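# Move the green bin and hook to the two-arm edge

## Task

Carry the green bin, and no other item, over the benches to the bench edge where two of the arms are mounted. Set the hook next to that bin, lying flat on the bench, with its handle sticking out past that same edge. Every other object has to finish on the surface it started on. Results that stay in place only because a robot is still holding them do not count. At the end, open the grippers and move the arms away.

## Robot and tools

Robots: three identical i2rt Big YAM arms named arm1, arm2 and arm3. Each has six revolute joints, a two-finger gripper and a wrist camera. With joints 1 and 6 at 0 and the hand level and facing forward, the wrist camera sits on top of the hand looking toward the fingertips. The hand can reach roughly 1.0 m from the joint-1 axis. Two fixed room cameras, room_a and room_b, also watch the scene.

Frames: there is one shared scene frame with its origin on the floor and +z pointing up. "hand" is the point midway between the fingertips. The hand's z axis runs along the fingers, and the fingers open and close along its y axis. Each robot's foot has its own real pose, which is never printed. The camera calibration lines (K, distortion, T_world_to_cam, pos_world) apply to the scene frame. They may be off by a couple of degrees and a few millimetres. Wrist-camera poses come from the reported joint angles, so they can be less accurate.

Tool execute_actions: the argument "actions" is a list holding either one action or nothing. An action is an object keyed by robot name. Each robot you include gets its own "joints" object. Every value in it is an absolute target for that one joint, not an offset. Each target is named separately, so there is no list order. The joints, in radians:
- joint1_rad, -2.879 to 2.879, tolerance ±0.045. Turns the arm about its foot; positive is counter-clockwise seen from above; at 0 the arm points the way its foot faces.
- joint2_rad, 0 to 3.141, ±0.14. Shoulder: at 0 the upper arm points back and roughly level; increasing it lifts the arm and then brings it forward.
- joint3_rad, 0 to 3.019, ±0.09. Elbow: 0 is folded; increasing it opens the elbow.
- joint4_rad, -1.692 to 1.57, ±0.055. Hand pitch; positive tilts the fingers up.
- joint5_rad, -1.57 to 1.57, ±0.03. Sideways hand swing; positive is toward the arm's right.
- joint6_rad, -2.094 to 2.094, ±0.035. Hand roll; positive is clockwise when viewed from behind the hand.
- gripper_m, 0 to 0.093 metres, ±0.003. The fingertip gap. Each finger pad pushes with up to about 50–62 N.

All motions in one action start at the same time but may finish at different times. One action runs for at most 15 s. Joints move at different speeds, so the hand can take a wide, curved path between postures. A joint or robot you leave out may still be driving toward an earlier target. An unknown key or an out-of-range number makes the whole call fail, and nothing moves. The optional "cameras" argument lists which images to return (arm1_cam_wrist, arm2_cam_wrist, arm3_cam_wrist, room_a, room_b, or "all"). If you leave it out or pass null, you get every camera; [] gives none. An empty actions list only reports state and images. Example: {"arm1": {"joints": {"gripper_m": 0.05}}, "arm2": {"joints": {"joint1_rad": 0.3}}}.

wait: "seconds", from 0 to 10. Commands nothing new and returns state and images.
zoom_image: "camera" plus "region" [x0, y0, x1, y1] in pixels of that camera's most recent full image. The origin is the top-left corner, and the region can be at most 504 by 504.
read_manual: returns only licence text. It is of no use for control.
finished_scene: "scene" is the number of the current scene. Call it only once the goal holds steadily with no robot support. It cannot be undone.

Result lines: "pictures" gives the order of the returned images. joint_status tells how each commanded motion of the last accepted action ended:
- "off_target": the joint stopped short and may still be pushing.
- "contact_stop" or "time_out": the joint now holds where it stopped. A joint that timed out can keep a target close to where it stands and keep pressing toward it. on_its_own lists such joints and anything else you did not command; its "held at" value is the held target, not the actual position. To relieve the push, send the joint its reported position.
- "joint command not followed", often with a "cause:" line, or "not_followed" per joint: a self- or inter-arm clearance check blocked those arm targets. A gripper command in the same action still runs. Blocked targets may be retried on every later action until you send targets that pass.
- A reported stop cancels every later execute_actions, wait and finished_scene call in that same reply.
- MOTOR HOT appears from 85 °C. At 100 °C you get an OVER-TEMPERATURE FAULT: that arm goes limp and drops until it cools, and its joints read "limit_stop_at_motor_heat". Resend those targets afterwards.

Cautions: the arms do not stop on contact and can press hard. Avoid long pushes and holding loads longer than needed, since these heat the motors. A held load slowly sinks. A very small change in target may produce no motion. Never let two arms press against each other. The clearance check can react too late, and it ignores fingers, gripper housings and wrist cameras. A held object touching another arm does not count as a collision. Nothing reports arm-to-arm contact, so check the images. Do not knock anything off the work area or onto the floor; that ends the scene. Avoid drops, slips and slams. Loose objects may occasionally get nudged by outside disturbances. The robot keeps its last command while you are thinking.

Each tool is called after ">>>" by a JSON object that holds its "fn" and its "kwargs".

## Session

>>> {"fn": "execute_actions", "kwargs": {"actions": []}}

Scene clock: 0.00 s.
Motor temperatures (°C, as the motors report them): arm1=[22 27 33 23 23 23] | arm2=[24 27 30 23 23 25] | arm3=[24 26 27 25 23 23]
arm1.joint_positions: joint1_rad=-0.095 joint2_rad=+0.384 joint3_rad=+1.477 joint4_rad=-1.201 joint5_rad=+0.065 joint6_rad=+0.696 gripper_m=+0.094
arm1.joint_status: not commanded
arm1.hand: x=-0.2685 y=-0.6973 z=+1.4247 quat_wxyz=(-0.384, +0.193, -0.718, -0.547) (m; scene frame)
arm2.joint_positions: joint1_rad=+0.056 joint2_rad=+0.374 joint3_rad=+1.537 joint4_rad=-1.229 joint5_rad=+0.092 joint6_rad=+0.652 gripper_m=+0.094
arm2.joint_status: not commanded
arm2.hand: x=+0.6246 y=-0.6987 z=+1.4445 quat_wxyz=(-0.270, +0.353, -0.638, -0.629) (m; scene frame)
arm3.joint_positions: joint1_rad=+0.913 joint2_rad=+0.477 joint3_rad=+1.623 joint4_rad=-1.260 joint5_rad=+0.032 joint6_rad=-0.053 gripper_m=+0.094
arm3.joint_status: not commanded
arm3.hand: x=-0.1946 y=+1.5235 z=+1.4502 quat_wxyz=(-0.626, -0.198, -0.723, +0.215) (m; scene frame)
pictures: arm1_cam_wrist, arm2_cam_wrist, arm3_cam_wrist, room_a, room_b
camera_calibration (this result's frames):
arm1_cam_wrist: T_world_to_cam=[[0.687787, -0.342608, -0.639976, 0.853526], [-0.721384, -0.420913, -0.549943, 0.307709], [-0.080959, 0.839912, -0.53665, 1.45377], [0, 0, 0, 1]] pos_world=[-0.247371, -0.799094, 1.49562]
arm2_cam_wrist: T_world_to_cam=[[0.789306, 0.0433103, -0.612471, 0.417739], [-0.431435, -0.670629, -0.603424, 0.679324], [-0.436875, 0.740527, -0.510646, 1.65308], [0, 0, 0, 1]] pos_world=[0.685551, -0.786671, 1.50991]
arm3_cam_wrist: T_world_to_cam=[[-0.56132, -0.825065, 0.0647143, 1.05218], [-0.587832, 0.342434, -0.732934, 0.432072], [0.582558, -0.449451, -0.677215, 1.90482], [0, 0, 0, 1]] pos_world=[-0.265071, 1.57628, 1.53856]
Images, in order (width x height): arm1_cam_wrist 504x504, arm2_cam_wrist 504x504, arm3_cam_wrist 504x504, room_a 504x504, room_b 504x504.

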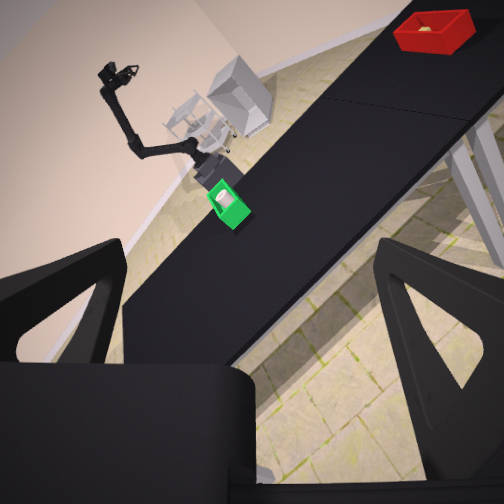

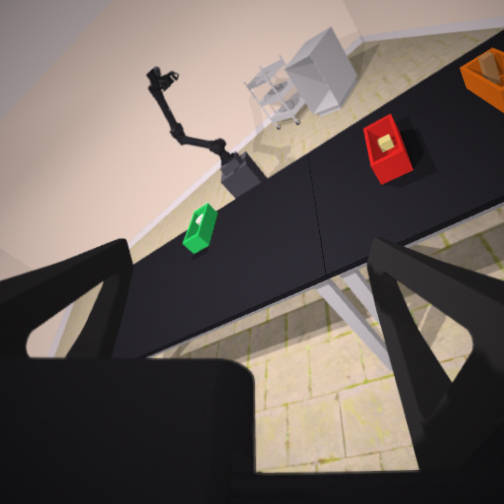

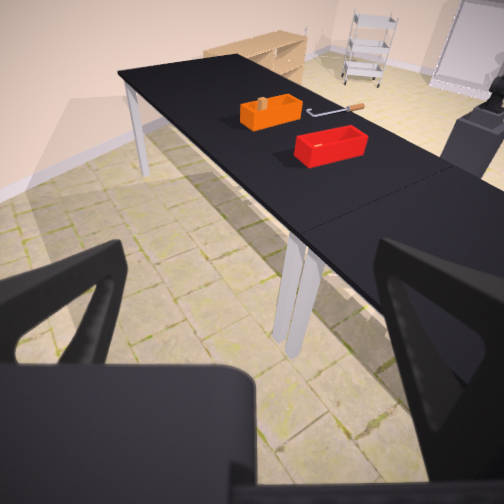

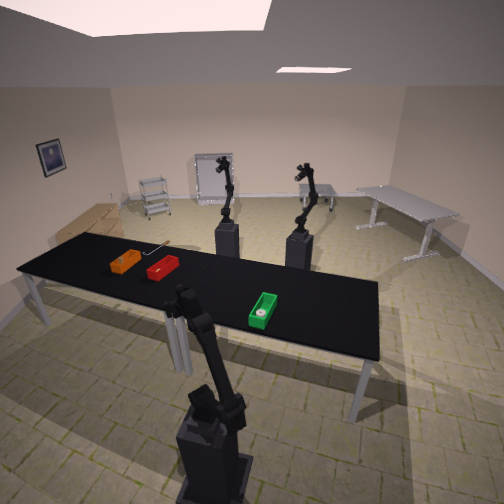

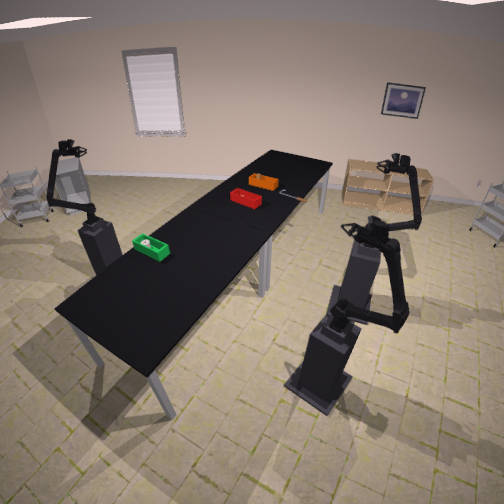

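>>> {"fn": "zoom_image", "kwargs": {"camera": "room_b", "region": [200, 160, 340, 260]}}

>>> {"fn": "zoom_image", "kwargs": {"camera": "room_b", "region": [120, 210, 220, 290]}}

>>> {"fn": "zoom_image", "kwargs": {"camera": "room_a", "region": [120, 220, 280, 340]}}

Region (200, 160, 340, 260) of room_b's 504x504 image, scaled by 3.600, with more detail than that image has; it fills the top 360 rows of this view, and the rest is white.

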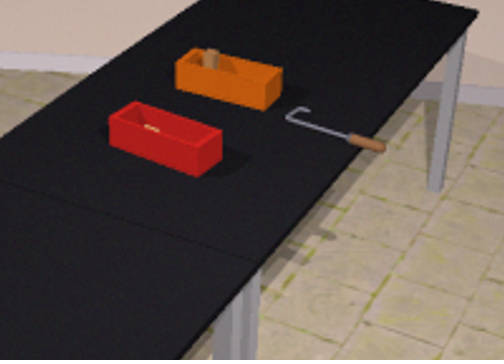

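Region (120, 210, 220, 290) of room_b's 504x504 image, scaled by 5.040, with more detail than that image has; it fills the top 403 rows of this view, and the rest is white.

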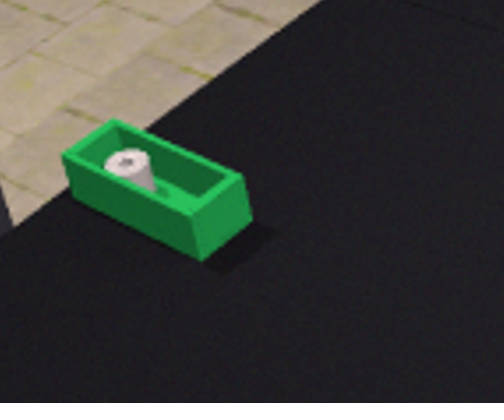

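Region (120, 220, 280, 340) of room_a's 504x504 image, scaled by 3.150, with more detail than that image has; it fills the top 378 rows of this view, and the rest is white.

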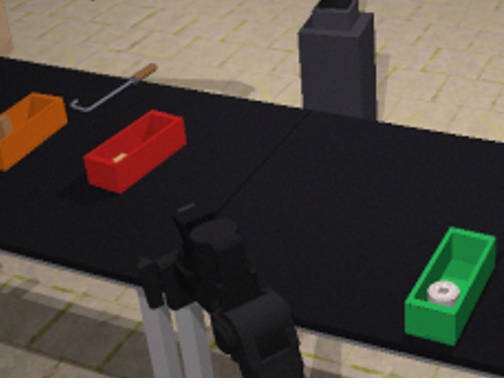

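>>> {"fn": "execute_actions", "kwargs": {"actions": [{"arm2":{"joints":{"joint1_rad":-0.69,"joint2_rad":2.25,"joint3_rad":1.56,"joint4_rad":0.75,"joint5_rad":-0.405,"joint6_rad":0}},"arm3":{"joints":{"joint1_rad":-0.175,"joint2_rad":1.87,"joint3_rad":0.98,"joint4_rad":0.72,"joint5_rad":-0.07,"joint6_rad":0,"gripper_m":0.06}},"arm1":{"joints":{"joint1_rad":0.0,"joint2_rad":1.9,"joint3_rad":1.5,"joint4_rad":0.55,"joint5_rad":-0.565,"joint6_rad":0}}}], "cameras": ["arm2_cam_wrist","arm3_cam_wrist"]}}

Scene clock: 25.30 s.
Motor temperatures (°C, as the motors report them): arm1=[22 27 35 23 23 23] | arm2=[24 28 31 23 23 25] | arm3=[24 26 29 25 23 23]
arm1.joint_positions: joint1_rad=-0.009 joint2_rad=+1.916 joint3_rad=+1.483 joint4_rad=+0.532 joint5_rad=-0.561 joint6_rad=+0.012 gripper_m=+0.094
arm1.joint_status: all done
arm1.hand: x=-0.2505 y=-0.0222 z=+1.1044 quat_wxyz=(-0.429, +0.563, -0.372, -0.600) (m; scene frame)
arm2.joint_positions: joint1_rad=-0.692 joint2_rad=+2.241 joint3_rad=+1.556 joint4_rad=+0.725 joint5_rad=-0.403 joint6_rad=+0.012 gripper_m=+0.094
arm2.joint_status: all done
arm2.hand: x=+1.0055 y=-0.0430 z=+0.9268 quat_wxyz=(-0.545, +0.448, -0.530, -0.471) (m; scene frame)
arm3.joint_positions: joint1_rad=-0.182 joint2_rad=+1.860 joint3_rad=+0.972 joint4_rad=+0.693 joint5_rad=-0.069 joint6_rad=-0.007 gripper_m=+0.060
arm3.joint_status: all done
arm3.hand: x=-0.3469 y=+0.9166 z=+0.8976 quat_wxyz=(-0.443, -0.550, -0.542, +0.455) (m; scene frame)
pictures: arm2_cam_wrist, arm3_cam_wrist
camera_calibration (this result's frames):
arm2_cam_wrist: T_world_to_cam=[[0.988422, -0.151281, -0.0116425, -0.993827], [-0.0935631, -0.547305, -0.831687, 0.84816], [0.119447, 0.823147, -0.555122, 0.554983], [0, 0, 0, 1]] pos_world=[0.995386, -0.142978, 1.00192]
arm3_cam_wrist: T_world_to_cam=[[-0.999593, 0.0274875, 0.00757788, -0.380505], [0.0148288, 0.728166, -0.68524, -0.0419863], [-0.0243535, -0.684849, -0.728278, 1.39759], [0, 0, 0, 1]] pos_world=[-0.345691, 0.99817, 0.991947]
Images, in order (width x height): arm2_cam_wrist 504x504, arm3_cam_wrist 504x504.

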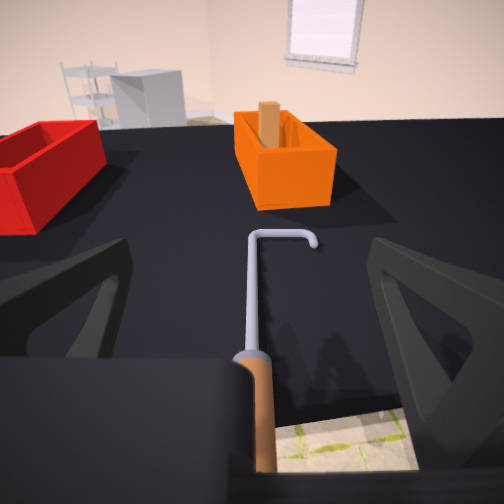

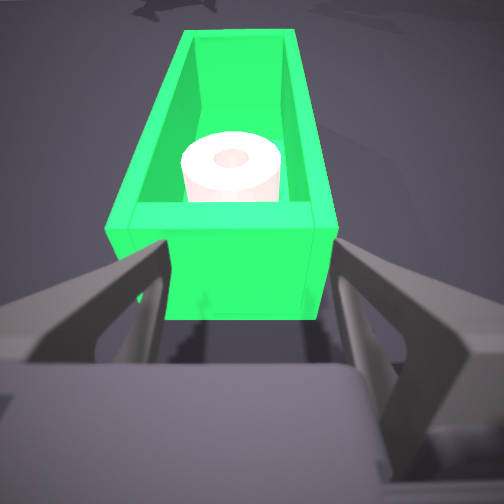

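>>> {"fn": "execute_actions", "kwargs": {"actions": [{"arm2":{"joints":{"joint2_rad":2.45,"joint3_rad":1.55,"joint4_rad":0.925}},"arm3":{"joints":{"joint1_rad":-0.148,"joint2_rad":2.025,"joint3_rad":1.025,"joint4_rad":0.835}}}], "cameras": ["arm2_cam_wrist","arm3_cam_wrist"]}}

Scene clock: 35.37 s.
Motor temperatures (°C, as the motors report them): arm1=[22 29 36 23 23 23] | arm2=[24 29 32 23 23 25] | arm3=[24 27 29 25 23 23]
arm1.joint_positions: joint1_rad=-0.009 joint2_rad=+1.916 joint3_rad=+1.483 joint4_rad=+0.532 joint5_rad=-0.561 joint6_rad=+0.012 gripper_m=+0.094
arm1.joint_status: not commanded
arm1.hand: x=-0.2505 y=-0.0222 z=+1.1044 quat_wxyz=(-0.429, +0.563, -0.372, -0.600) (m; scene frame)
arm2.joint_positions: joint1_rad=-0.692 joint2_rad=+2.454 joint3_rad=+1.540 joint4_rad=+0.901 joint5_rad=-0.403 joint6_rad=+0.012 gripper_m=+0.094
arm2.joint_status: all done
arm2.hand: x=+0.9955 y=-0.0555 z=+0.7870 quat_wxyz=(-0.527, +0.454, -0.548, -0.465) (m; scene frame)
arm3.joint_positions: joint1_rad=-0.160 joint2_rad=+2.026 joint3_rad=+1.004 joint4_rad=+0.809 joint5_rad=-0.069 joint6_rad=-0.007 gripper_m=+0.060
arm3.joint_status: all done
arm3.hand: x=-0.3338 y=+0.9042 z=+0.8301 quat_wxyz=(-0.444, -0.549, -0.552, +0.445) (m; scene frame)
pictures: arm2_cam_wrist, arm3_cam_wrist
camera_calibration (this result's frames):
arm2_cam_wrist: T_world_to_cam=[[0.987905, -0.151565, -0.0327447, -0.9703], [-0.116279, -0.584411, -0.803083, 0.72215], [0.102583, 0.797177, -0.594966, 0.535553], [0, 0, 0, 1]] pos_world=[0.987596, -0.151961, 0.86681]
arm3_cam_wrist: T_world_to_cam=[[-0.999962, 0.00584121, 0.00648788, -0.346206], [-0.0000330238, 0.740637, -0.671905, -0.106706], [-0.0087299, -0.67188, -0.740609, 1.34399], [0, 0, 0, 1]] pos_world=[-0.334463, 0.98405, 0.925918]
Images, in order (width x height): arm2_cam_wrist 504x504, arm3_cam_wrist 504x504.

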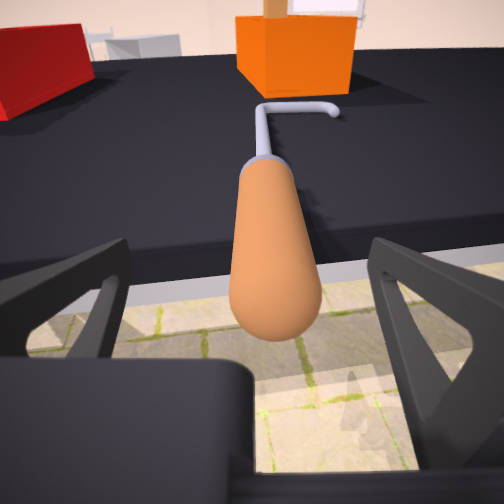

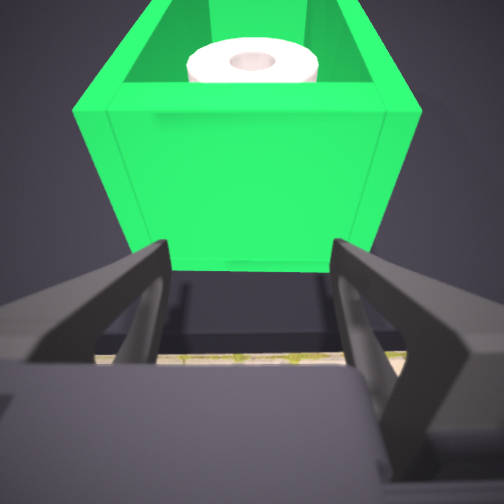

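>>> {"fn": "execute_actions", "kwargs": {"actions": [{"arm2":{"joints":{"joint3_rad":1.605,"joint4_rad":0.85}},"arm3":{"joints":{"joint2_rad":2.16,"joint3_rad":1.33,"joint4_rad":0.635}}}], "cameras": ["arm2_cam_wrist","arm3_cam_wrist"]}}

Scene clock: 45.00 s.
Motor temperatures (°C, as the motors report them): arm1=[22 29 37 23 23 23] | arm2=[24 30 32 23 23 25] | arm3=[24 28 30 25 23 23]
arm1.joint_positions: joint1_rad=-0.009 joint2_rad=+1.916 joint3_rad=+1.483 joint4_rad=+0.532 joint5_rad=-0.561 joint6_rad=+0.012 gripper_m=+0.094
arm1.joint_status: not commanded
arm1.hand: x=-0.2505 y=-0.0222 z=+1.1044 quat_wxyz=(-0.429, +0.563, -0.372, -0.600) (m; scene frame)
arm2.joint_positions: joint1_rad=-0.692 joint2_rad=+2.454 joint3_rad=+1.566 joint4_rad=+0.869 joint5_rad=-0.403 joint6_rad=+0.012 gripper_m=+0.094
arm2.joint_status: all done
arm2.hand: x=+0.9997 y=-0.0488 z=+0.7920 quat_wxyz=(-0.525, +0.454, -0.550, -0.465) (m; scene frame)
arm3.joint_positions: joint1_rad=-0.160 joint2_rad=+2.154 joint3_rad=+1.300 joint4_rad=+0.654 joint5_rad=-0.069 joint6_rad=-0.007 gripper_m=+0.060
arm3.joint_status: all done
arm3.hand: x=-0.3396 y=+0.8143 z=+0.8394 quat_wxyz=(-0.447, -0.546, -0.549, +0.448) (m; scene frame)
pictures: arm2_cam_wrist, arm3_cam_wrist
camera_calibration (this result's frames):
arm2_cam_wrist: T_world_to_cam=[[0.98782, -0.151646, -0.0348528, -0.971564], [-0.118504, -0.58805, -0.800096, 0.730195], [0.100836, 0.794481, -0.598859, 0.537462], [0, 0, 0, 1]] pos_world=[0.992066, -0.144945, 0.872228]
arm3_cam_wrist: T_world_to_cam=[[-0.99996, 0.00539917, 0.0071792, -0.351791], [-0.00093724, 0.732139, -0.681154, -0.0194925], [-0.00893384, -0.681134, -0.732105, 1.29079], [0, 0, 0, 1]] pos_world=[-0.340263, 0.89537, 0.93424]
Images, in order (width x height): arm2_cam_wrist 504x504, arm3_cam_wrist 504x504.

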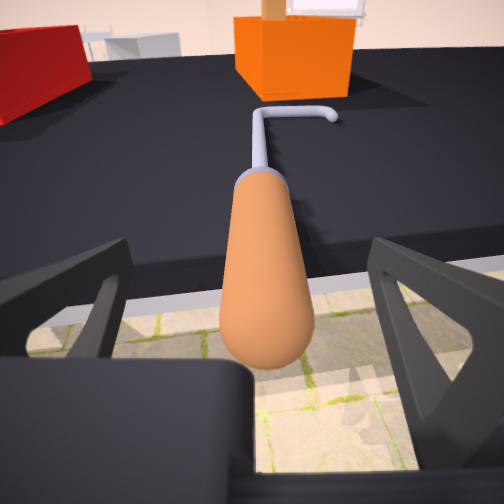

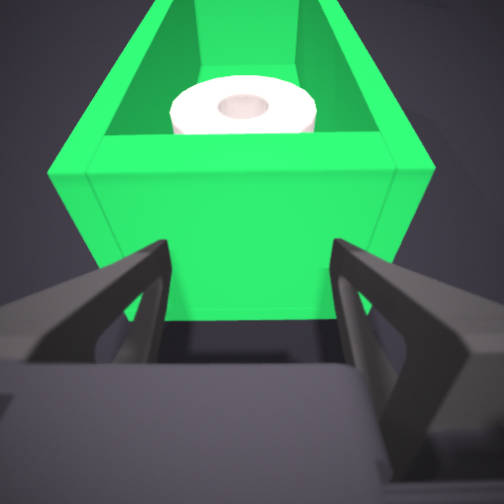

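>>> {"fn": "execute_actions", "kwargs": {"actions": [{"arm2":{"joints":{"gripper_m":0.0}},"arm3":{"joints":{"joint1_rad":-0.135,"joint2_rad":2.31,"joint3_rad":1.645,"joint4_rad":0.48}}}], "cameras": []}}

>>> {"fn": "execute_actions", "kwargs": {"actions": [{"arm2":{"joints":{"joint1_rad":-0.13,"joint2_rad":2.1,"joint3_rad":0.925,"joint4_rad":1.22,"joint5_rad":0}},"arm3":{"joints":{"joint2_rad":2.505,"joint3_rad":2.03,"joint4_rad":0.285}}}], "cameras": ["arm2_cam_wrist","arm3_cam_wrist"]}}

Scene clock: 60.00 s.
Motor temperatures (°C, as the motors report them): arm1=[22 30 38 23 23 23] | arm2=[24 31 33 23 23 25] | arm3=[24 29 31 25 23 23]
arm1.joint_positions: joint1_rad=-0.009 joint2_rad=+1.916 joint3_rad=+1.483 joint4_rad=+0.532 joint5_rad=-0.561 joint6_rad=+0.012 gripper_m=+0.094
arm1.joint_status: not commanded
arm1.hand: x=-0.2505 y=-0.0222 z=+1.1044 quat_wxyz=(-0.429, +0.563, -0.372, -0.600) (m; scene frame)
arm2.joint_positions: joint1_rad=-0.692 joint2_rad=+2.454 joint3_rad=+1.566 joint4_rad=+0.869 joint5_rad=-0.403 joint6_rad=+0.010 gripper_m=+0.029
arm2.joint_status: gripper_m off_target (ended at +0.029, target +0.000)
arm2.hand: x=+0.9997 y=-0.0488 z=+0.7919 quat_wxyz=(-0.525, +0.455, -0.549, -0.464) (m; scene frame)
arm3.joint_positions: joint1_rad=-0.151 joint2_rad=+2.304 joint3_rad=+1.609 joint4_rad=+0.497 joint5_rad=-0.069 joint6_rad=-0.007 gripper_m=+0.060
arm3.joint_status: all done
arm3.hand: x=-0.3372 y=+0.7329 z=+0.8402 quat_wxyz=(-0.449, -0.543, -0.551, +0.447) (m; scene frame)
pictures: none
No camera images: the call's "cameras" was empty. Leave "cameras" out to get every camera's image.

Scene clock: 61.60 s.
Motor temperatures (°C, as the motors report them): arm1=[22 30 38 23 23 23] | arm2=[24 31 33 23 23 25] | arm3=[24 29 32 25 23 23]
arm1.joint_positions: joint1_rad=-0.009 joint2_rad=+1.916 joint3_rad=+1.483 joint4_rad=+0.532 joint5_rad=-0.561 joint6_rad=+0.012 gripper_m=+0.094
arm1.joint_status: not commanded
arm1.hand: x=-0.2505 y=-0.0222 z=+1.1044 quat_wxyz=(-0.429, +0.563, -0.372, -0.600) (m; scene frame)
arm2.joint_positions: joint1_rad=-0.131 joint2_rad=+2.088 joint3_rad=+0.918 joint4_rad=+1.192 joint5_rad=+0.000 joint6_rad=+0.006 gripper_m=+0.029
arm2.joint_status: all done
arm2.hand: x=+0.6160 y=-0.1260 z=+0.8597 quat_wxyz=(-0.501, +0.489, -0.498, -0.512) (m; scene frame)
arm3.joint_positions: joint1_rad=-0.151 joint2_rad=+2.490 joint3_rad=+1.991 joint4_rad=+0.303 joint5_rad=-0.068 joint6_rad=-0.008 gripper_m=+0.060
arm3.joint_status: all done
arm3.hand: x=-0.3417 y=+0.6524 z=+0.8424 quat_wxyz=(-0.449, -0.542, -0.551, +0.448) (m; scene frame)
pictures: arm2_cam_wrist, arm3_cam_wrist
camera_calibration (this result's frames):
arm2_cam_wrist: T_world_to_cam=[[0.999761, 0.0064345, -0.0208722, -0.60132], [-0.0135838, -0.565151, -0.824875, 0.653067], [-0.0171036, 0.824962, -0.564929, 0.725306], [0, 0, 0, 1]] pos_world=[0.622453, -0.225399, 0.935895]
arm3_cam_wrist: T_world_to_cam=[[-0.999953, -0.00295692, 0.00920617, -0.349256], [-0.00845331, 0.729576, -0.683848, 0.102411], [-0.00469452, -0.683893, -0.729567, 1.18375], [0, 0, 0, 1]] pos_world=[-0.342816, 0.733813, 0.936877]
Images, in order (width x height): arm2_cam_wrist 504x504, arm3_cam_wrist 504x504.

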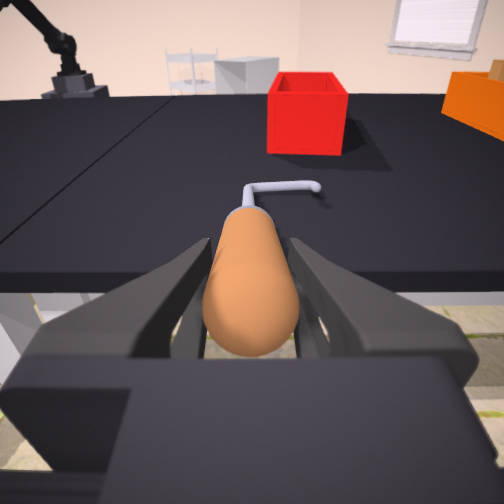

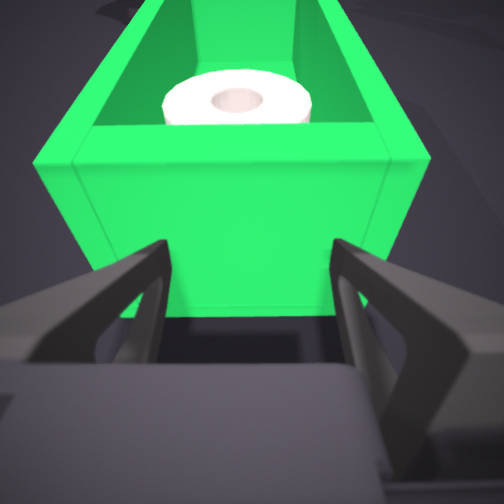

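>>> {"fn": "execute_actions", "kwargs": {"actions": [{"arm2":{"joints":{"joint1_rad":0.57,"joint2_rad":2.42,"joint3_rad":1.86,"joint4_rad":0.76,"joint5_rad":0.785}},"arm3":{"joints":{"joint1_rad":-0.125,"joint2_rad":2.715,"joint3_rad":2.445,"joint4_rad":0.08}}}], "cameras": ["arm2_cam_wrist","arm3_cam_wrist"]}}

>>> {"fn": "execute_actions", "kwargs": {"actions": [{"arm2":{"joints":{"joint2_rad":2.57}},"arm3":{"joints":{"joint2_rad":2.2,"joint3_rad":2.05}}}], "cameras": ["arm2_cam_wrist"]}}

Scene clock: 80.00 s.
Motor temperatures (°C, as the motors report them): arm1=[22 30 38 23 23 23] | arm2=[24 31 32 23 23 25] | arm3=[24 31 35 25 23 23]
arm1.joint_positions: joint1_rad=-0.009 joint2_rad=+1.916 joint3_rad=+1.483 joint4_rad=+0.532 joint5_rad=-0.561 joint6_rad=+0.012 gripper_m=+0.094
arm1.joint_status: not commanded
arm1.hand: x=-0.2505 y=-0.0222 z=+1.1044 quat_wxyz=(-0.429, +0.563, -0.372, -0.600) (m; scene frame)
arm2.joint_positions: joint1_rad=+0.559 joint2_rad=+2.425 joint3_rad=+1.813 joint4_rad=+0.759 joint5_rad=+0.787 joint6_rad=+0.004 gripper_m=+0.029
arm2.joint_status: all done
arm2.hand: x=+0.1640 y=-0.0512 z=+0.9232 quat_wxyz=(-0.520, +0.417, -0.523, -0.531) (m; scene frame)
arm3.joint_positions: joint1_rad=-0.139 joint2_rad=+2.694 joint3_rad=+2.400 joint4_rad=+0.098 joint5_rad=-0.067 joint6_rad=-0.008 gripper_m=+0.060
arm3.joint_status: all done
arm3.hand: x=-0.3333 y=+0.5934 z=+0.8420 quat_wxyz=(-0.452, -0.539, -0.554, +0.446) (m; scene frame)
pictures: arm2_cam_wrist, arm3_cam_wrist
camera_calibration (this result's frames):
arm2_cam_wrist: T_world_to_cam=[[0.988968, -0.0839173, -0.122064, -0.0580563], [-0.147565, -0.486401, -0.861185, 0.801107], [0.0128964, 0.869697, -0.493418, 0.623099], [0, 0, 0, 1]] pos_world=[0.167595, -0.157121, 0.990263]
arm3_cam_wrist: T_world_to_cam=[[-0.999853, -0.0144102, 0.00932382, -0.334315], [-0.0168879, 0.729008, -0.684296, 0.143224], [0.00306373, -0.684353, -0.729144, 1.14565], [0, 0, 0, 1]] pos_world=[-0.335357, 0.674803, 0.936472]
Images, in order (width x height): arm2_cam_wrist 504x504, arm3_cam_wrist 504x504.

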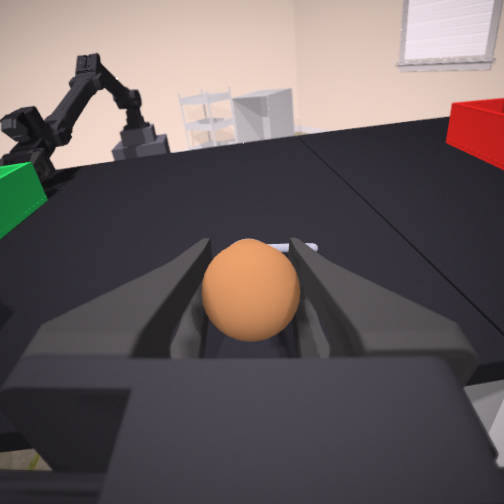

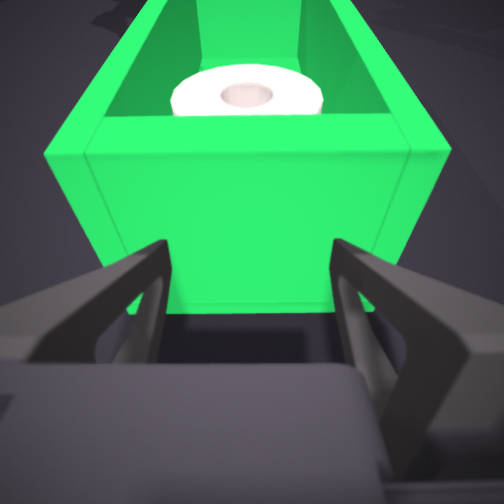

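Scene clock: 81.90 s.
Motor temperatures (°C, as the motors report them): arm1=[22 30 38 23 23 23] | arm2=[24 31 32 23 23 25] | arm3=[24 31 34 25 23 23]
arm1.joint_positions: joint1_rad=-0.009 joint2_rad=+1.916 joint3_rad=+1.483 joint4_rad=+0.532 joint5_rad=-0.561 joint6_rad=+0.012 gripper_m=+0.094
arm1.joint_status: not commanded
arm1.hand: x=-0.2505 y=-0.0222 z=+1.1044 quat_wxyz=(-0.429, +0.563, -0.372, -0.600) (m; scene frame)
arm2.joint_positions: joint1_rad=+0.559 joint2_rad=+2.571 joint3_rad=+1.822 joint4_rad=+0.759 joint5_rad=+0.784 joint6_rad=+0.003 gripper_m=+0.029
arm2.joint_status: all done
arm2.hand: x=+0.1651 y=-0.0554 z=+0.8055 quat_wxyz=(-0.518, +0.469, -0.526, -0.485) (m; scene frame)
arm3.joint_positions: joint1_rad=-0.139 joint2_rad=+2.188 joint3_rad=+2.051 joint4_rad=+0.092 joint5_rad=-0.067 joint6_rad=-0.008 gripper_m=+0.060
arm3.joint_status: all done
arm3.hand: x=-0.3265 y=+0.6723 z=+1.1037 quat_wxyz=(-0.490, -0.501, -0.521, +0.488) (m; scene frame)
pictures: arm2_cam_wrist
camera_calibration (this result's frames):
arm2_cam_wrist: T_world_to_cam=[[0.995931, -0.0866223, -0.0248603, -0.153431], [-0.0703917, -0.575483, -0.814779, 0.642821], [0.0562714, 0.813214, -0.579238, 0.627548], [0, 0, 0, 1]] pos_world=[0.162743, -0.153688, 0.883443]
Images, in order (width x height): arm2_cam_wrist 504x504.

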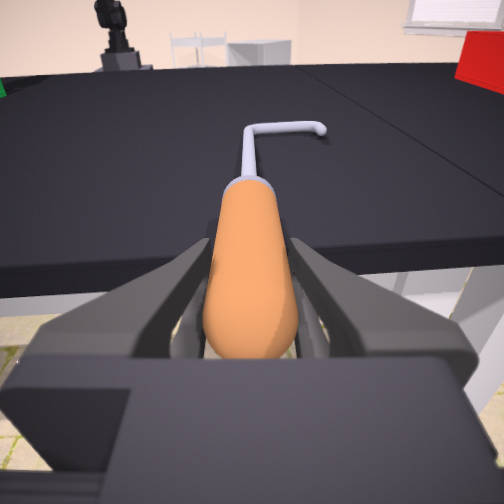

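>>> {"fn": "execute_actions", "kwargs": {"actions": [{"arm2":{"joints":{"gripper_m":0.093}},"arm3":{"joints":{"joint2_rad":1.9,"joint3_rad":1.8}}}], "cameras": []}}

>>> {"fn": "execute_actions", "kwargs": {"actions": [{"arm2":{"joints":{"joint2_rad":2.4}},"arm3":{"joints":{"joint2_rad":1.6,"joint3_rad":1.5}},"arm1":{"joints":{"joint2_rad":2.1,"joint3_rad":1.7}}}], "cameras": []}}

>>> {"fn": "execute_actions", "kwargs": {"actions": [{"arm2":{"joints":{"joint1_rad":-0.6,"joint2_rad":1.3,"joint3_rad":1.2,"joint4_rad":0.3,"joint5_rad":0}},"arm3":{"joints":{"joint2_rad":1.0,"joint3_rad":1.0,"joint4_rad":0}},"arm1":{"joints":{"joint1_rad":-0.488,"joint2_rad":2.43,"joint3_rad":1.90,"joint4_rad":0.705}}}], "cameras": ["arm1_cam_wrist","room_b"]}}

Scene clock: 93.10 s.
Motor temperatures (°C, as the motors report them): arm1=[22 30 39 23 23 23] | arm2=[24 32 34 23 23 25] | arm3=[24 32 34 25 23 23]
arm1.joint_positions: joint1_rad=-0.009 joint2_rad=+1.916 joint3_rad=+1.483 joint4_rad=+0.532 joint5_rad=-0.561 joint6_rad=+0.012 gripper_m=+0.094
arm1.joint_status: not commanded
arm1.hand: x=-0.2505 y=-0.0222 z=+1.1044 quat_wxyz=(-0.429, +0.563, -0.372, -0.600) (m; scene frame)
arm2.joint_positions: joint1_rad=+0.559 joint2_rad=+2.571 joint3_rad=+1.822 joint4_rad=+0.759 joint5_rad=+0.784 joint6_rad=+0.003 gripper_m=+0.093
arm2.joint_status: all done
arm2.hand: x=+0.1651 y=-0.0554 z=+0.8055 quat_wxyz=(-0.518, +0.469, -0.526, -0.485) (m; scene frame)
arm3.joint_positions: joint1_rad=-0.139 joint2_rad=+1.878 joint3_rad=+1.808 joint4_rad=+0.092 joint5_rad=-0.067 joint6_rad=-0.008 gripper_m=+0.060
arm3.joint_status: all done
arm3.hand: x=-0.3209 y=+0.7647 z=+1.2165 quat_wxyz=(-0.505, -0.483, -0.505, +0.505) (m; scene frame)
pictures: none
No camera images: the call's "cameras" was empty. Leave "cameras" out to get every camera's image.

Scene clock: 94.53 s.
Motor temperatures (°C, as the motors report them): arm1=[22 31 39 23 23 23] | arm2=[24 32 34 23 23 25] | arm3=[24 32 34 25 23 23]
arm1.joint_positions: joint1_rad=-0.009 joint2_rad=+2.121 joint3_rad=+1.634 joint4_rad=+0.536 joint5_rad=-0.563 joint6_rad=+0.012 gripper_m=+0.094
arm1.joint_status: all done
arm1.hand: x=-0.2403 y=+0.0324 z=+1.0286 quat_wxyz=(-0.413, +0.571, -0.388, -0.594) (m; scene frame)
arm2.joint_positions: joint1_rad=+0.559 joint2_rad=+2.367 joint3_rad=+1.838 joint4_rad=+0.759 joint5_rad=+0.784 joint6_rad=+0.003 gripper_m=+0.093
arm2.joint_status: all done
arm2.hand: x=+0.1628 y=-0.0499 z=+0.9852 quat_wxyz=(-0.518, +0.387, -0.518, -0.559) (m; scene frame)
arm3.joint_positions: joint1_rad=-0.139 joint2_rad=+1.580 joint3_rad=+1.507 joint4_rad=+0.092 joint5_rad=-0.067 joint6_rad=-0.008 gripper_m=+0.060
arm3.joint_status: all done
arm3.hand: x=-0.3156 y=+0.8723 z=+1.2522 quat_wxyz=(-0.505, -0.484, -0.506, +0.504) (m; scene frame)
pictures: none
No camera images: the call's "cameras" was empty. Leave "cameras" out to get every camera's image.

Scene clock: 96.53 s.
Motor temperatures (°C, as the motors report them): arm1=[22 31 39 23 23 23] | arm2=[24 32 34 23 23 25] | arm3=[24 31 33 25 23 23]
arm1.joint_positions: joint1_rad=-0.480 joint2_rad=+2.447 joint3_rad=+1.867 joint4_rad=+0.692 joint5_rad=-0.564 joint6_rad=+0.010 gripper_m=+0.094
arm1.joint_status: all done
arm1.hand: x=+0.1667 y=-0.0453 z=+0.9118 quat_wxyz=(-0.560, +0.461, -0.489, -0.484) (m; scene frame)
arm2.joint_positions: joint1_rad=-0.589 joint2_rad=+1.284 joint3_rad=+1.206 joint4_rad=+0.317 joint5_rad=+0.002 joint6_rad=+0.003 gripper_m=+0.093
arm2.joint_status: all done
arm2.hand: x=+0.8883 y=-0.2522 z=+1.3169 quat_wxyz=(-0.664, +0.322, -0.529, -0.420) (m; scene frame)
arm3.joint_positions: joint1_rad=-0.139 joint2_rad=+0.993 joint3_rad=+1.006 joint4_rad=+0.014 joint5_rad=-0.067 joint6_rad=-0.008 gripper_m=+0.060
arm3.joint_status: all done
arm3.hand: x=-0.3054 y=+1.0925 z=+1.2632 quat_wxyz=(-0.507, -0.482, -0.504, +0.507) (m; scene frame)
pictures: arm1_cam_wrist, room_b
camera_calibration (this result's frames):
arm1_cam_wrist: T_world_to_cam=[[0.99168, -0.123558, 0.0361038, -0.20787], [-0.0304991, -0.498019, -0.86663, 0.784088], [0.125059, 0.858319, -0.497644, 0.597038], [0, 0, 0, 1]] pos_world=[0.15539, -0.147642, 0.984132]
Images, in order (width x height): arm1_cam_wrist 504x504, room_b 504x504.

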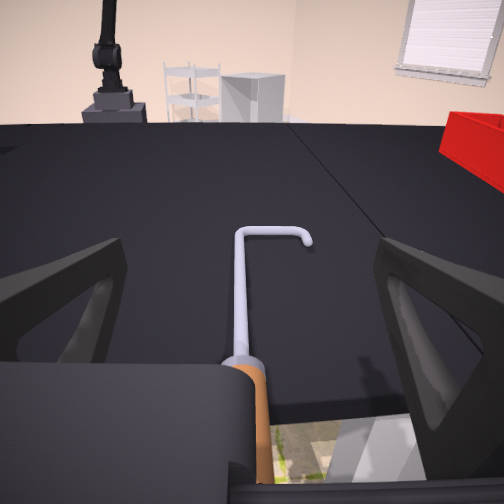

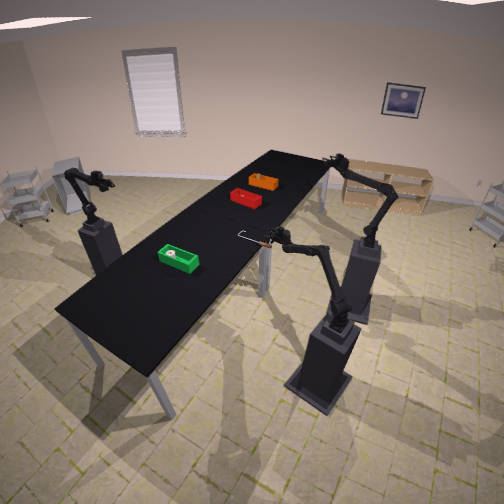

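>>> {"fn": "execute_actions", "kwargs": {"actions": [{"arm1":{"joints":{"joint2_rad":2.55}}}], "cameras": ["arm1_cam_wrist"]}}

Scene clock: 102.03 s.
Motor temperatures (°C, as the motors report them): arm1=[22 31 39 23 23 23] | arm2=[24 31 34 23 23 25] | arm3=[24 30 33 25 23 23]
arm1.joint_positions: joint1_rad=-0.480 joint2_rad=+2.575 joint3_rad=+1.867 joint4_rad=+0.695 joint5_rad=-0.564 joint6_rad=+0.010 gripper_m=+0.094
arm1.joint_status: all done
arm1.hand: x=+0.1620 y=-0.0500 z=+0.8012 quat_wxyz=(-0.517, +0.469, -0.533, -0.477) (m; scene frame)
arm2.joint_positions: joint1_rad=-0.589 joint2_rad=+1.284 joint3_rad=+1.206 joint4_rad=+0.317 joint5_rad=+0.002 joint6_rad=+0.003 gripper_m=+0.093
arm2.joint_status: not commanded
arm2.hand: x=+0.8883 y=-0.2522 z=+1.3169 quat_wxyz=(-0.664, +0.322, -0.529, -0.420) (m; scene frame)
arm3.joint_positions: joint1_rad=-0.139 joint2_rad=+0.993 joint3_rad=+1.006 joint4_rad=+0.014 joint5_rad=-0.067 joint6_rad=-0.008 gripper_m=+0.060
arm3.joint_status: not commanded
arm3.hand: x=-0.3054 y=+1.0925 z=+1.2632 quat_wxyz=(-0.507, -0.482, -0.504, +0.507) (m; scene frame)
pictures: arm1_cam_wrist
camera_calibration (this result's frames):
arm1_cam_wrist: T_world_to_cam=[[0.992064, -0.122346, -0.0289911, -0.147664], [-0.0952421, -0.580696, -0.80853, 0.645533], [0.0820858, 0.804875, -0.58774, 0.623071], [0, 0, 0, 1]] pos_world=[0.156829, -0.144702, 0.883856]
Images, in order (width x height): arm1_cam_wrist 504x504.

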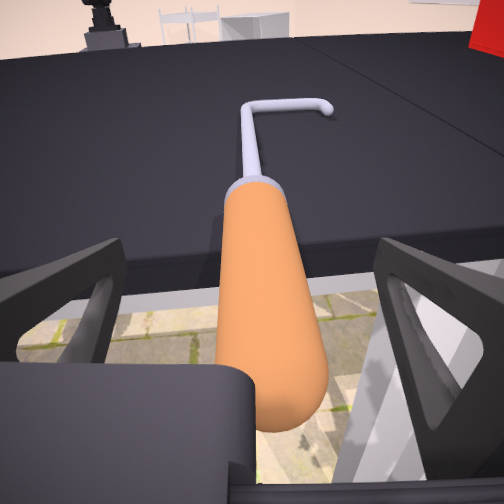

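Good. Close, roll clockwise.

>>> {"fn": "execute_actions", "kwargs": {"actions": [{"arm1":{"joints":{"gripper_m":0.0}}}], "cameras": []}}

>>> {"fn": "execute_actions", "kwargs": {"actions": [{"arm1":{"joints":{"joint2_rad":2.44,"joint4_rad":0.63,"joint6_rad":1.56}}}], "cameras": ["arm1_cam_wrist"]}}

Scene clock: 107.90 s.
Motor temperatures (°C, as the motors report them): arm1=[22 32 39 23 23 23] | arm2=[24 30 34 23 23 25] | arm3=[24 29 33 25 23 23]
arm1.joint_positions: joint1_rad=-0.480 joint2_rad=+2.575 joint3_rad=+1.867 joint4_rad=+0.695 joint5_rad=-0.564 joint6_rad=+0.008 gripper_m=+0.029
arm1.joint_status: gripper_m off_target (ended at +0.029, target +0.000)
arm1.hand: x=+0.1623 y=-0.0502 z=+0.8012 quat_wxyz=(-0.518, +0.470, -0.533, -0.477) (m; scene frame)
arm2.joint_positions: joint1_rad=-0.589 joint2_rad=+1.284 joint3_rad=+1.206 joint4_rad=+0.317 joint5_rad=+0.002 joint6_rad=+0.003 gripper_m=+0.093
arm2.joint_status: not commanded
arm2.hand: x=+0.8883 y=-0.2522 z=+1.3169 quat_wxyz=(-0.664, +0.322, -0.529, -0.420) (m; scene frame)
arm3.joint_positions: joint1_rad=-0.139 joint2_rad=+0.993 joint3_rad=+1.006 joint4_rad=+0.014 joint5_rad=-0.067 joint6_rad=-0.008 gripper_m=+0.060
arm3.joint_status: not commanded
arm3.hand: x=-0.3054 y=+1.0925 z=+1.2632 quat_wxyz=(-0.507, -0.482, -0.504, +0.507) (m; scene frame)
pictures: none
No camera images: the call's "cameras" was empty. Leave "cameras" out to get every camera's image.

Scene clock: 110.03 s.
Motor temperatures (°C, as the motors report them): arm1=[22 32 39 23 23 23] | arm2=[24 30 34 23 23 25] | arm3=[24 29 33 25 23 23]
arm1.joint_positions: joint1_rad=-0.480 joint2_rad=+2.475 joint3_rad=+1.867 joint4_rad=+0.610 joint5_rad=-0.563 joint6_rad=+1.536 gripper_m=+0.029
arm1.joint_status: all done
arm1.hand: x=+0.1675 y=-0.0451 z=+0.8699 quat_wxyz=(-0.048, -0.027, -0.705, -0.707) (m; scene frame)
arm2.joint_positions: joint1_rad=-0.589 joint2_rad=+1.284 joint3_rad=+1.206 joint4_rad=+0.317 joint5_rad=+0.002 joint6_rad=+0.003 gripper_m=+0.093
arm2.joint_status: not commanded
arm2.hand: x=+0.8883 y=-0.2522 z=+1.3169 quat_wxyz=(-0.664, +0.322, -0.529, -0.420) (m; scene frame)
arm3.joint_positions: joint1_rad=-0.139 joint2_rad=+0.993 joint3_rad=+1.006 joint4_rad=+0.014 joint5_rad=-0.067 joint6_rad=-0.008 gripper_m=+0.060
arm3.joint_status: not commanded
arm3.hand: x=-0.3054 y=+1.0925 z=+1.2632 quat_wxyz=(-0.507, -0.482, -0.504, +0.507) (m; scene frame)
pictures: arm1_cam_wrist
camera_calibration (this result's frames):
arm1_cam_wrist: T_world_to_cam=[[0.0219477, -0.0161038, -0.999629, 0.861177], [-0.870947, -0.491249, -0.0112085, 0.144857], [-0.490886, 0.870871, -0.0248073, 0.268327], [0, 0, 0, 1]] pos_world=[0.23898, -0.148649, 0.869138]
Images, in order (width x height): arm1_cam_wrist 504x504.

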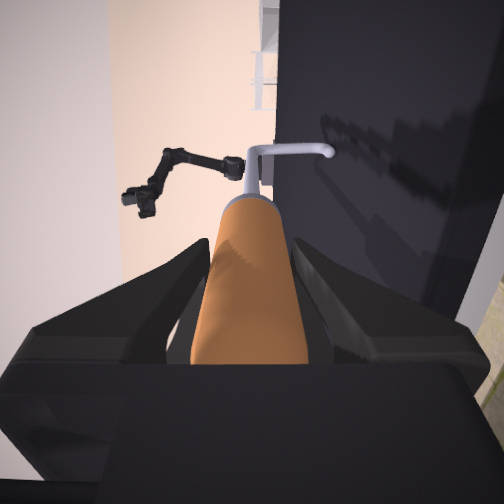

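>>> {"fn": "execute_actions", "kwargs": {"actions": [{"arm1":{"joints":{"joint1_rad":0.205,"joint2_rad":2.245,"joint4_rad":0.515,"joint5_rad":0.1}}}], "cameras": ["arm1_cam_wrist","arm3_cam_wrist"]}}

Scene clock: 120.47 s.
Motor temperatures (°C, as the motors report them): arm1=[22 33 40 23 23 23] | arm2=[24 30 34 23 23 25] | arm3=[24 28 33 25 23 23]
arm1.joint_positions: joint1_rad=+0.206 joint2_rad=+2.291 joint3_rad=+1.865 joint4_rad=+0.483 joint5_rad=+0.100 joint6_rad=+1.536 gripper_m=+0.029
arm1.joint_status: all done
arm1.hand: x=-0.3132 y=+0.1117 z=+1.0067 quat_wxyz=(-0.039, -0.021, -0.685, -0.727) (m; scene frame)
arm2.joint_positions: joint1_rad=-0.589 joint2_rad=+1.284 joint3_rad=+1.206 joint4_rad=+0.317 joint5_rad=+0.002 joint6_rad=+0.003 gripper_m=+0.093
arm2.joint_status: not commanded
arm2.hand: x=+0.8883 y=-0.2522 z=+1.3169 quat_wxyz=(-0.664, +0.322, -0.529, -0.420) (m; scene frame)
arm3.joint_positions: joint1_rad=-0.139 joint2_rad=+0.993 joint3_rad=+1.006 joint4_rad=+0.014 joint5_rad=-0.067 joint6_rad=-0.008 gripper_m=+0.060
arm3.joint_status: not commanded
arm3.hand: x=-0.3054 y=+1.0925 z=+1.2632 quat_wxyz=(-0.507, -0.482, -0.504, +0.507) (m; scene frame)
pictures: arm1_cam_wrist, arm3_cam_wrist
camera_calibration (this result's frames):
arm1_cam_wrist: T_world_to_cam=[[0.0204738, 0.0405896, -0.998966, 1.0035], [-0.859675, -0.509401, -0.0383169, -0.162459], [-0.51043, 0.859571, 0.0244645, -0.155215], [0, 0, 0, 1]] pos_world=[-0.239434, 0.00992965, 1.00004]
arm3_cam_wrist: T_world_to_cam=[[-0.999652, -0.0135901, 0.0226045, -0.320802], [-0.0263379, 0.559969, -0.828095, 0.431477], [-0.00140392, -0.828402, -0.560132, 1.7368], [0, 0, 0, 1]] pos_world=[-0.306888, 1.1928, 1.33739]
Images, in order (width x height): arm1_cam_wrist 504x504, arm3_cam_wrist 504x504.

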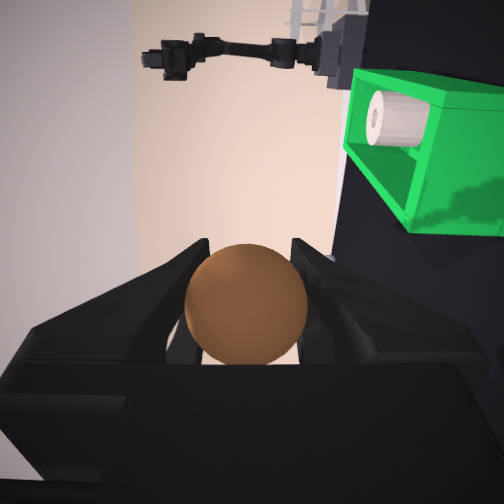

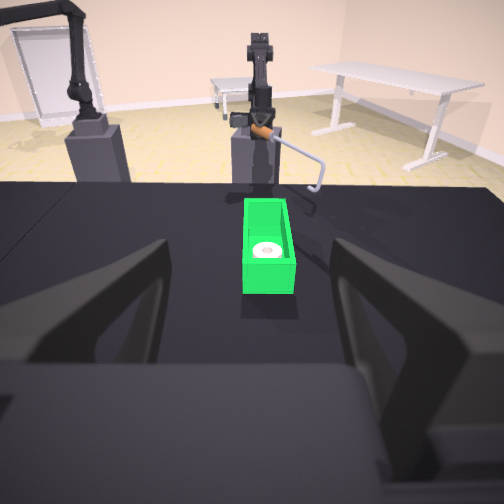

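>>> {"fn": "execute_actions", "kwargs": {"actions": [{"arm1":{"joints":{"joint5_rad":0.41,"joint6_rad":1.64}}}], "cameras": ["room_b","arm3_cam_wrist"]}}

>>> {"fn": "zoom_image", "kwargs": {"camera": "arm3_cam_wrist", "region": [180, 90, 360, 300]}}

Scene clock: 135.50 s.
Motor temperatures (°C, as the motors report them): arm1=[22 34 41 23 23 23] | arm2=[24 29 34 23 23 25] | arm3=[24 28 33 25 23 23]
arm1.joint_positions: joint1_rad=+0.206 joint2_rad=+2.291 joint3_rad=+1.865 joint4_rad=+0.483 joint5_rad=+0.408 joint6_rad=+1.594 gripper_m=+0.029
arm1.joint_status: joint6_rad time_out (moved +0.058 of +0.104); the others done
arm1.on_its_own: joint6_rad reads +1.594 and still pushes toward +1.640 since a time_out
arm1.hand: x=-0.2620 y=+0.0993 z=+1.0056 quat_wxyz=(-0.122, -0.151, -0.671, -0.716) (m; scene frame)
arm2.joint_positions: joint1_rad=-0.589 joint2_rad=+1.284 joint3_rad=+1.206 joint4_rad=+0.317 joint5_rad=+0.002 joint6_rad=+0.003 gripper_m=+0.093
arm2.joint_status: not commanded
arm2.hand: x=+0.8883 y=-0.2522 z=+1.3169 quat_wxyz=(-0.664, +0.322, -0.529, -0.420) (m; scene frame)
arm3.joint_positions: joint1_rad=-0.139 joint2_rad=+0.993 joint3_rad=+1.006 joint4_rad=+0.014 joint5_rad=-0.067 joint6_rad=-0.008 gripper_m=+0.060
arm3.joint_status: not commanded
arm3.hand: x=-0.3054 y=+1.0925 z=+1.2632 quat_wxyz=(-0.507, -0.482, -0.504, +0.507) (m; scene frame)
pictures: arm3_cam_wrist, room_b
camera_calibration (this result's frames):
arm3_cam_wrist: T_world_to_cam=[[-0.999652, -0.0135901, 0.0226045, -0.320802], [-0.0263379, 0.559969, -0.828095, 0.431477], [-0.00140392, -0.828402, -0.560132, 1.7368], [0, 0, 0, 1]] pos_world=[-0.306888, 1.1928, 1.33739]
Images, in order (width x height): arm3_cam_wrist 504x504, room_b 504x504.

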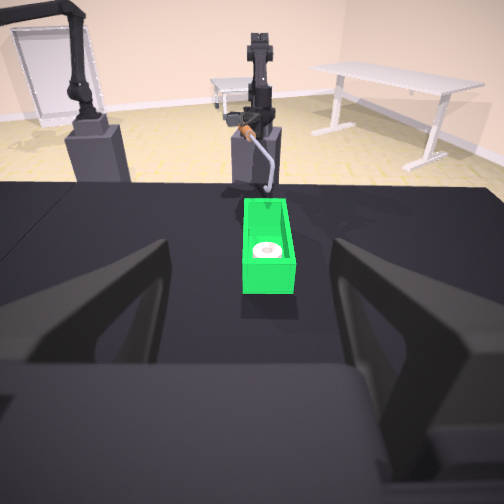

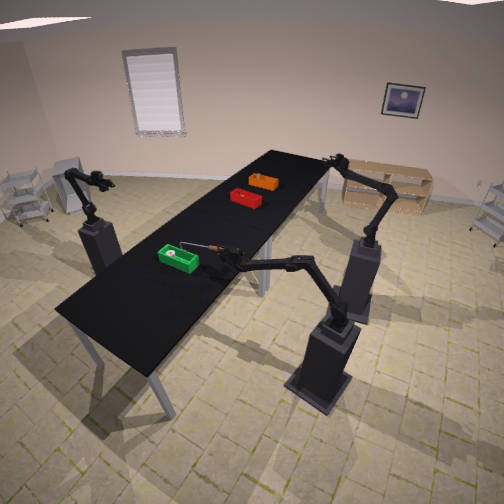

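Region (180, 90, 360, 300) of arm3_cam_wrist's 504x504 image, scaled by 2.400, with more detail than that image has; it fills the left 432 columns of this view, and the rest is white.

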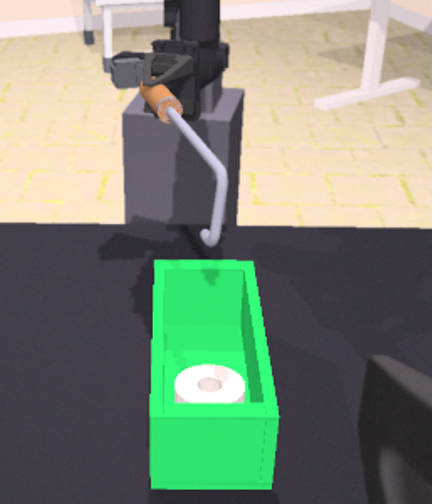

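Centered. Lower.

>>> {"fn": "execute_actions", "kwargs": {"actions": [{"arm1":{"joints":{"joint2_rad":2.335}}}], "cameras": ["room_b","arm3_cam_wrist"]}}

>>> {"fn": "zoom_image", "kwargs": {"camera": "room_b", "region": [150, 215, 250, 290]}}

Scene clock: 141.60 s.
Motor temperatures (°C, as the motors report them): arm1=[22 35 41 23 23 23] | arm2=[24 29 34 23 23 25] | arm3=[24 28 33 25 23 23]
arm1.joint_positions: joint1_rad=+0.206 joint2_rad=+2.404 joint3_rad=+1.863 joint4_rad=+0.480 joint5_rad=+0.408 joint6_rad=+1.598 gripper_m=+0.029
arm1.joint_status: all done
arm1.on_its_own: joint6_rad reads +1.598 and still pushes toward +1.640 since a time_out
arm1.hand: x=-0.2626 y=+0.1042 z=+0.9036 quat_wxyz=(-0.130, -0.144, -0.712, -0.675) (m; scene frame)
arm2.joint_positions: joint1_rad=-0.589 joint2_rad=+1.284 joint3_rad=+1.206 joint4_rad=+0.317 joint5_rad=+0.002 joint6_rad=+0.003 gripper_m=+0.093
arm2.joint_status: not commanded
arm2.hand: x=+0.8883 y=-0.2522 z=+1.3169 quat_wxyz=(-0.664, +0.322, -0.529, -0.420) (m; scene frame)
arm3.joint_positions: joint1_rad=-0.139 joint2_rad=+0.993 joint3_rad=+1.006 joint4_rad=+0.014 joint5_rad=-0.067 joint6_rad=-0.008 gripper_m=+0.060
arm3.joint_status: not commanded
arm3.hand: x=-0.3054 y=+1.0925 z=+1.2632 quat_wxyz=(-0.507, -0.482, -0.504, +0.507) (m; scene frame)
pictures: arm3_cam_wrist, room_b
camera_calibration (this result's frames):
arm3_cam_wrist: T_world_to_cam=[[-0.999652, -0.0135901, 0.0226045, -0.320802], [-0.0263379, 0.559969, -0.828095, 0.431477], [-0.00140392, -0.828402, -0.560132, 1.7368], [0, 0, 0, 1]] pos_world=[-0.306888, 1.1928, 1.33739]
Images, in order (width x height): arm3_cam_wrist 504x504, room_b 504x504.

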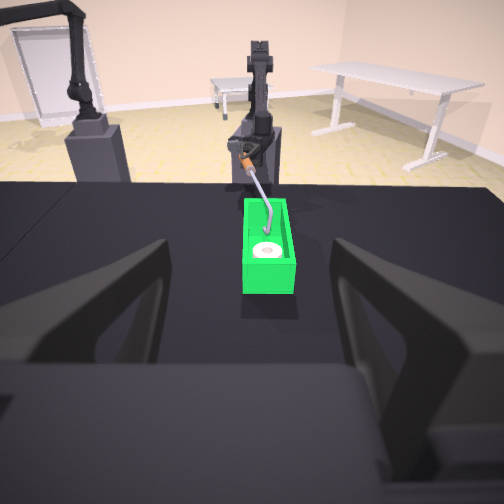

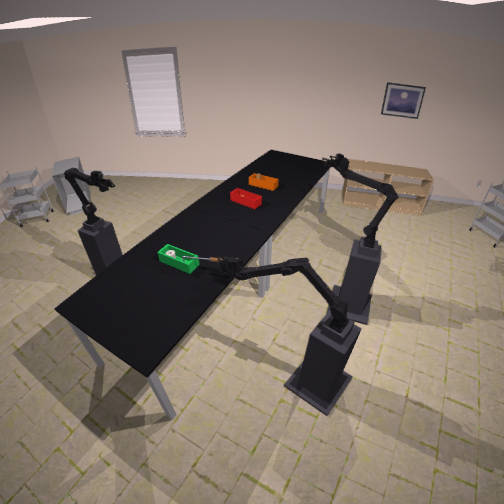

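Region (150, 215, 250, 290) of room_b's 504x504 image, scaled by 5.040, with more detail than that image has; it fills the top 378 rows of this view, and the rest is white.

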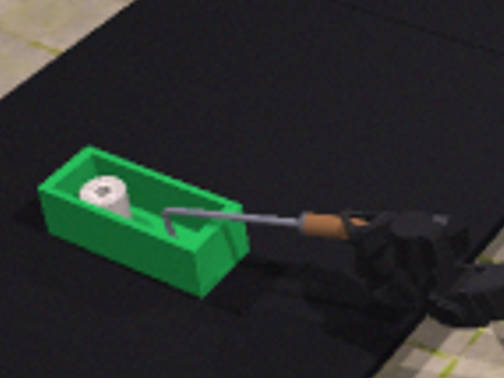

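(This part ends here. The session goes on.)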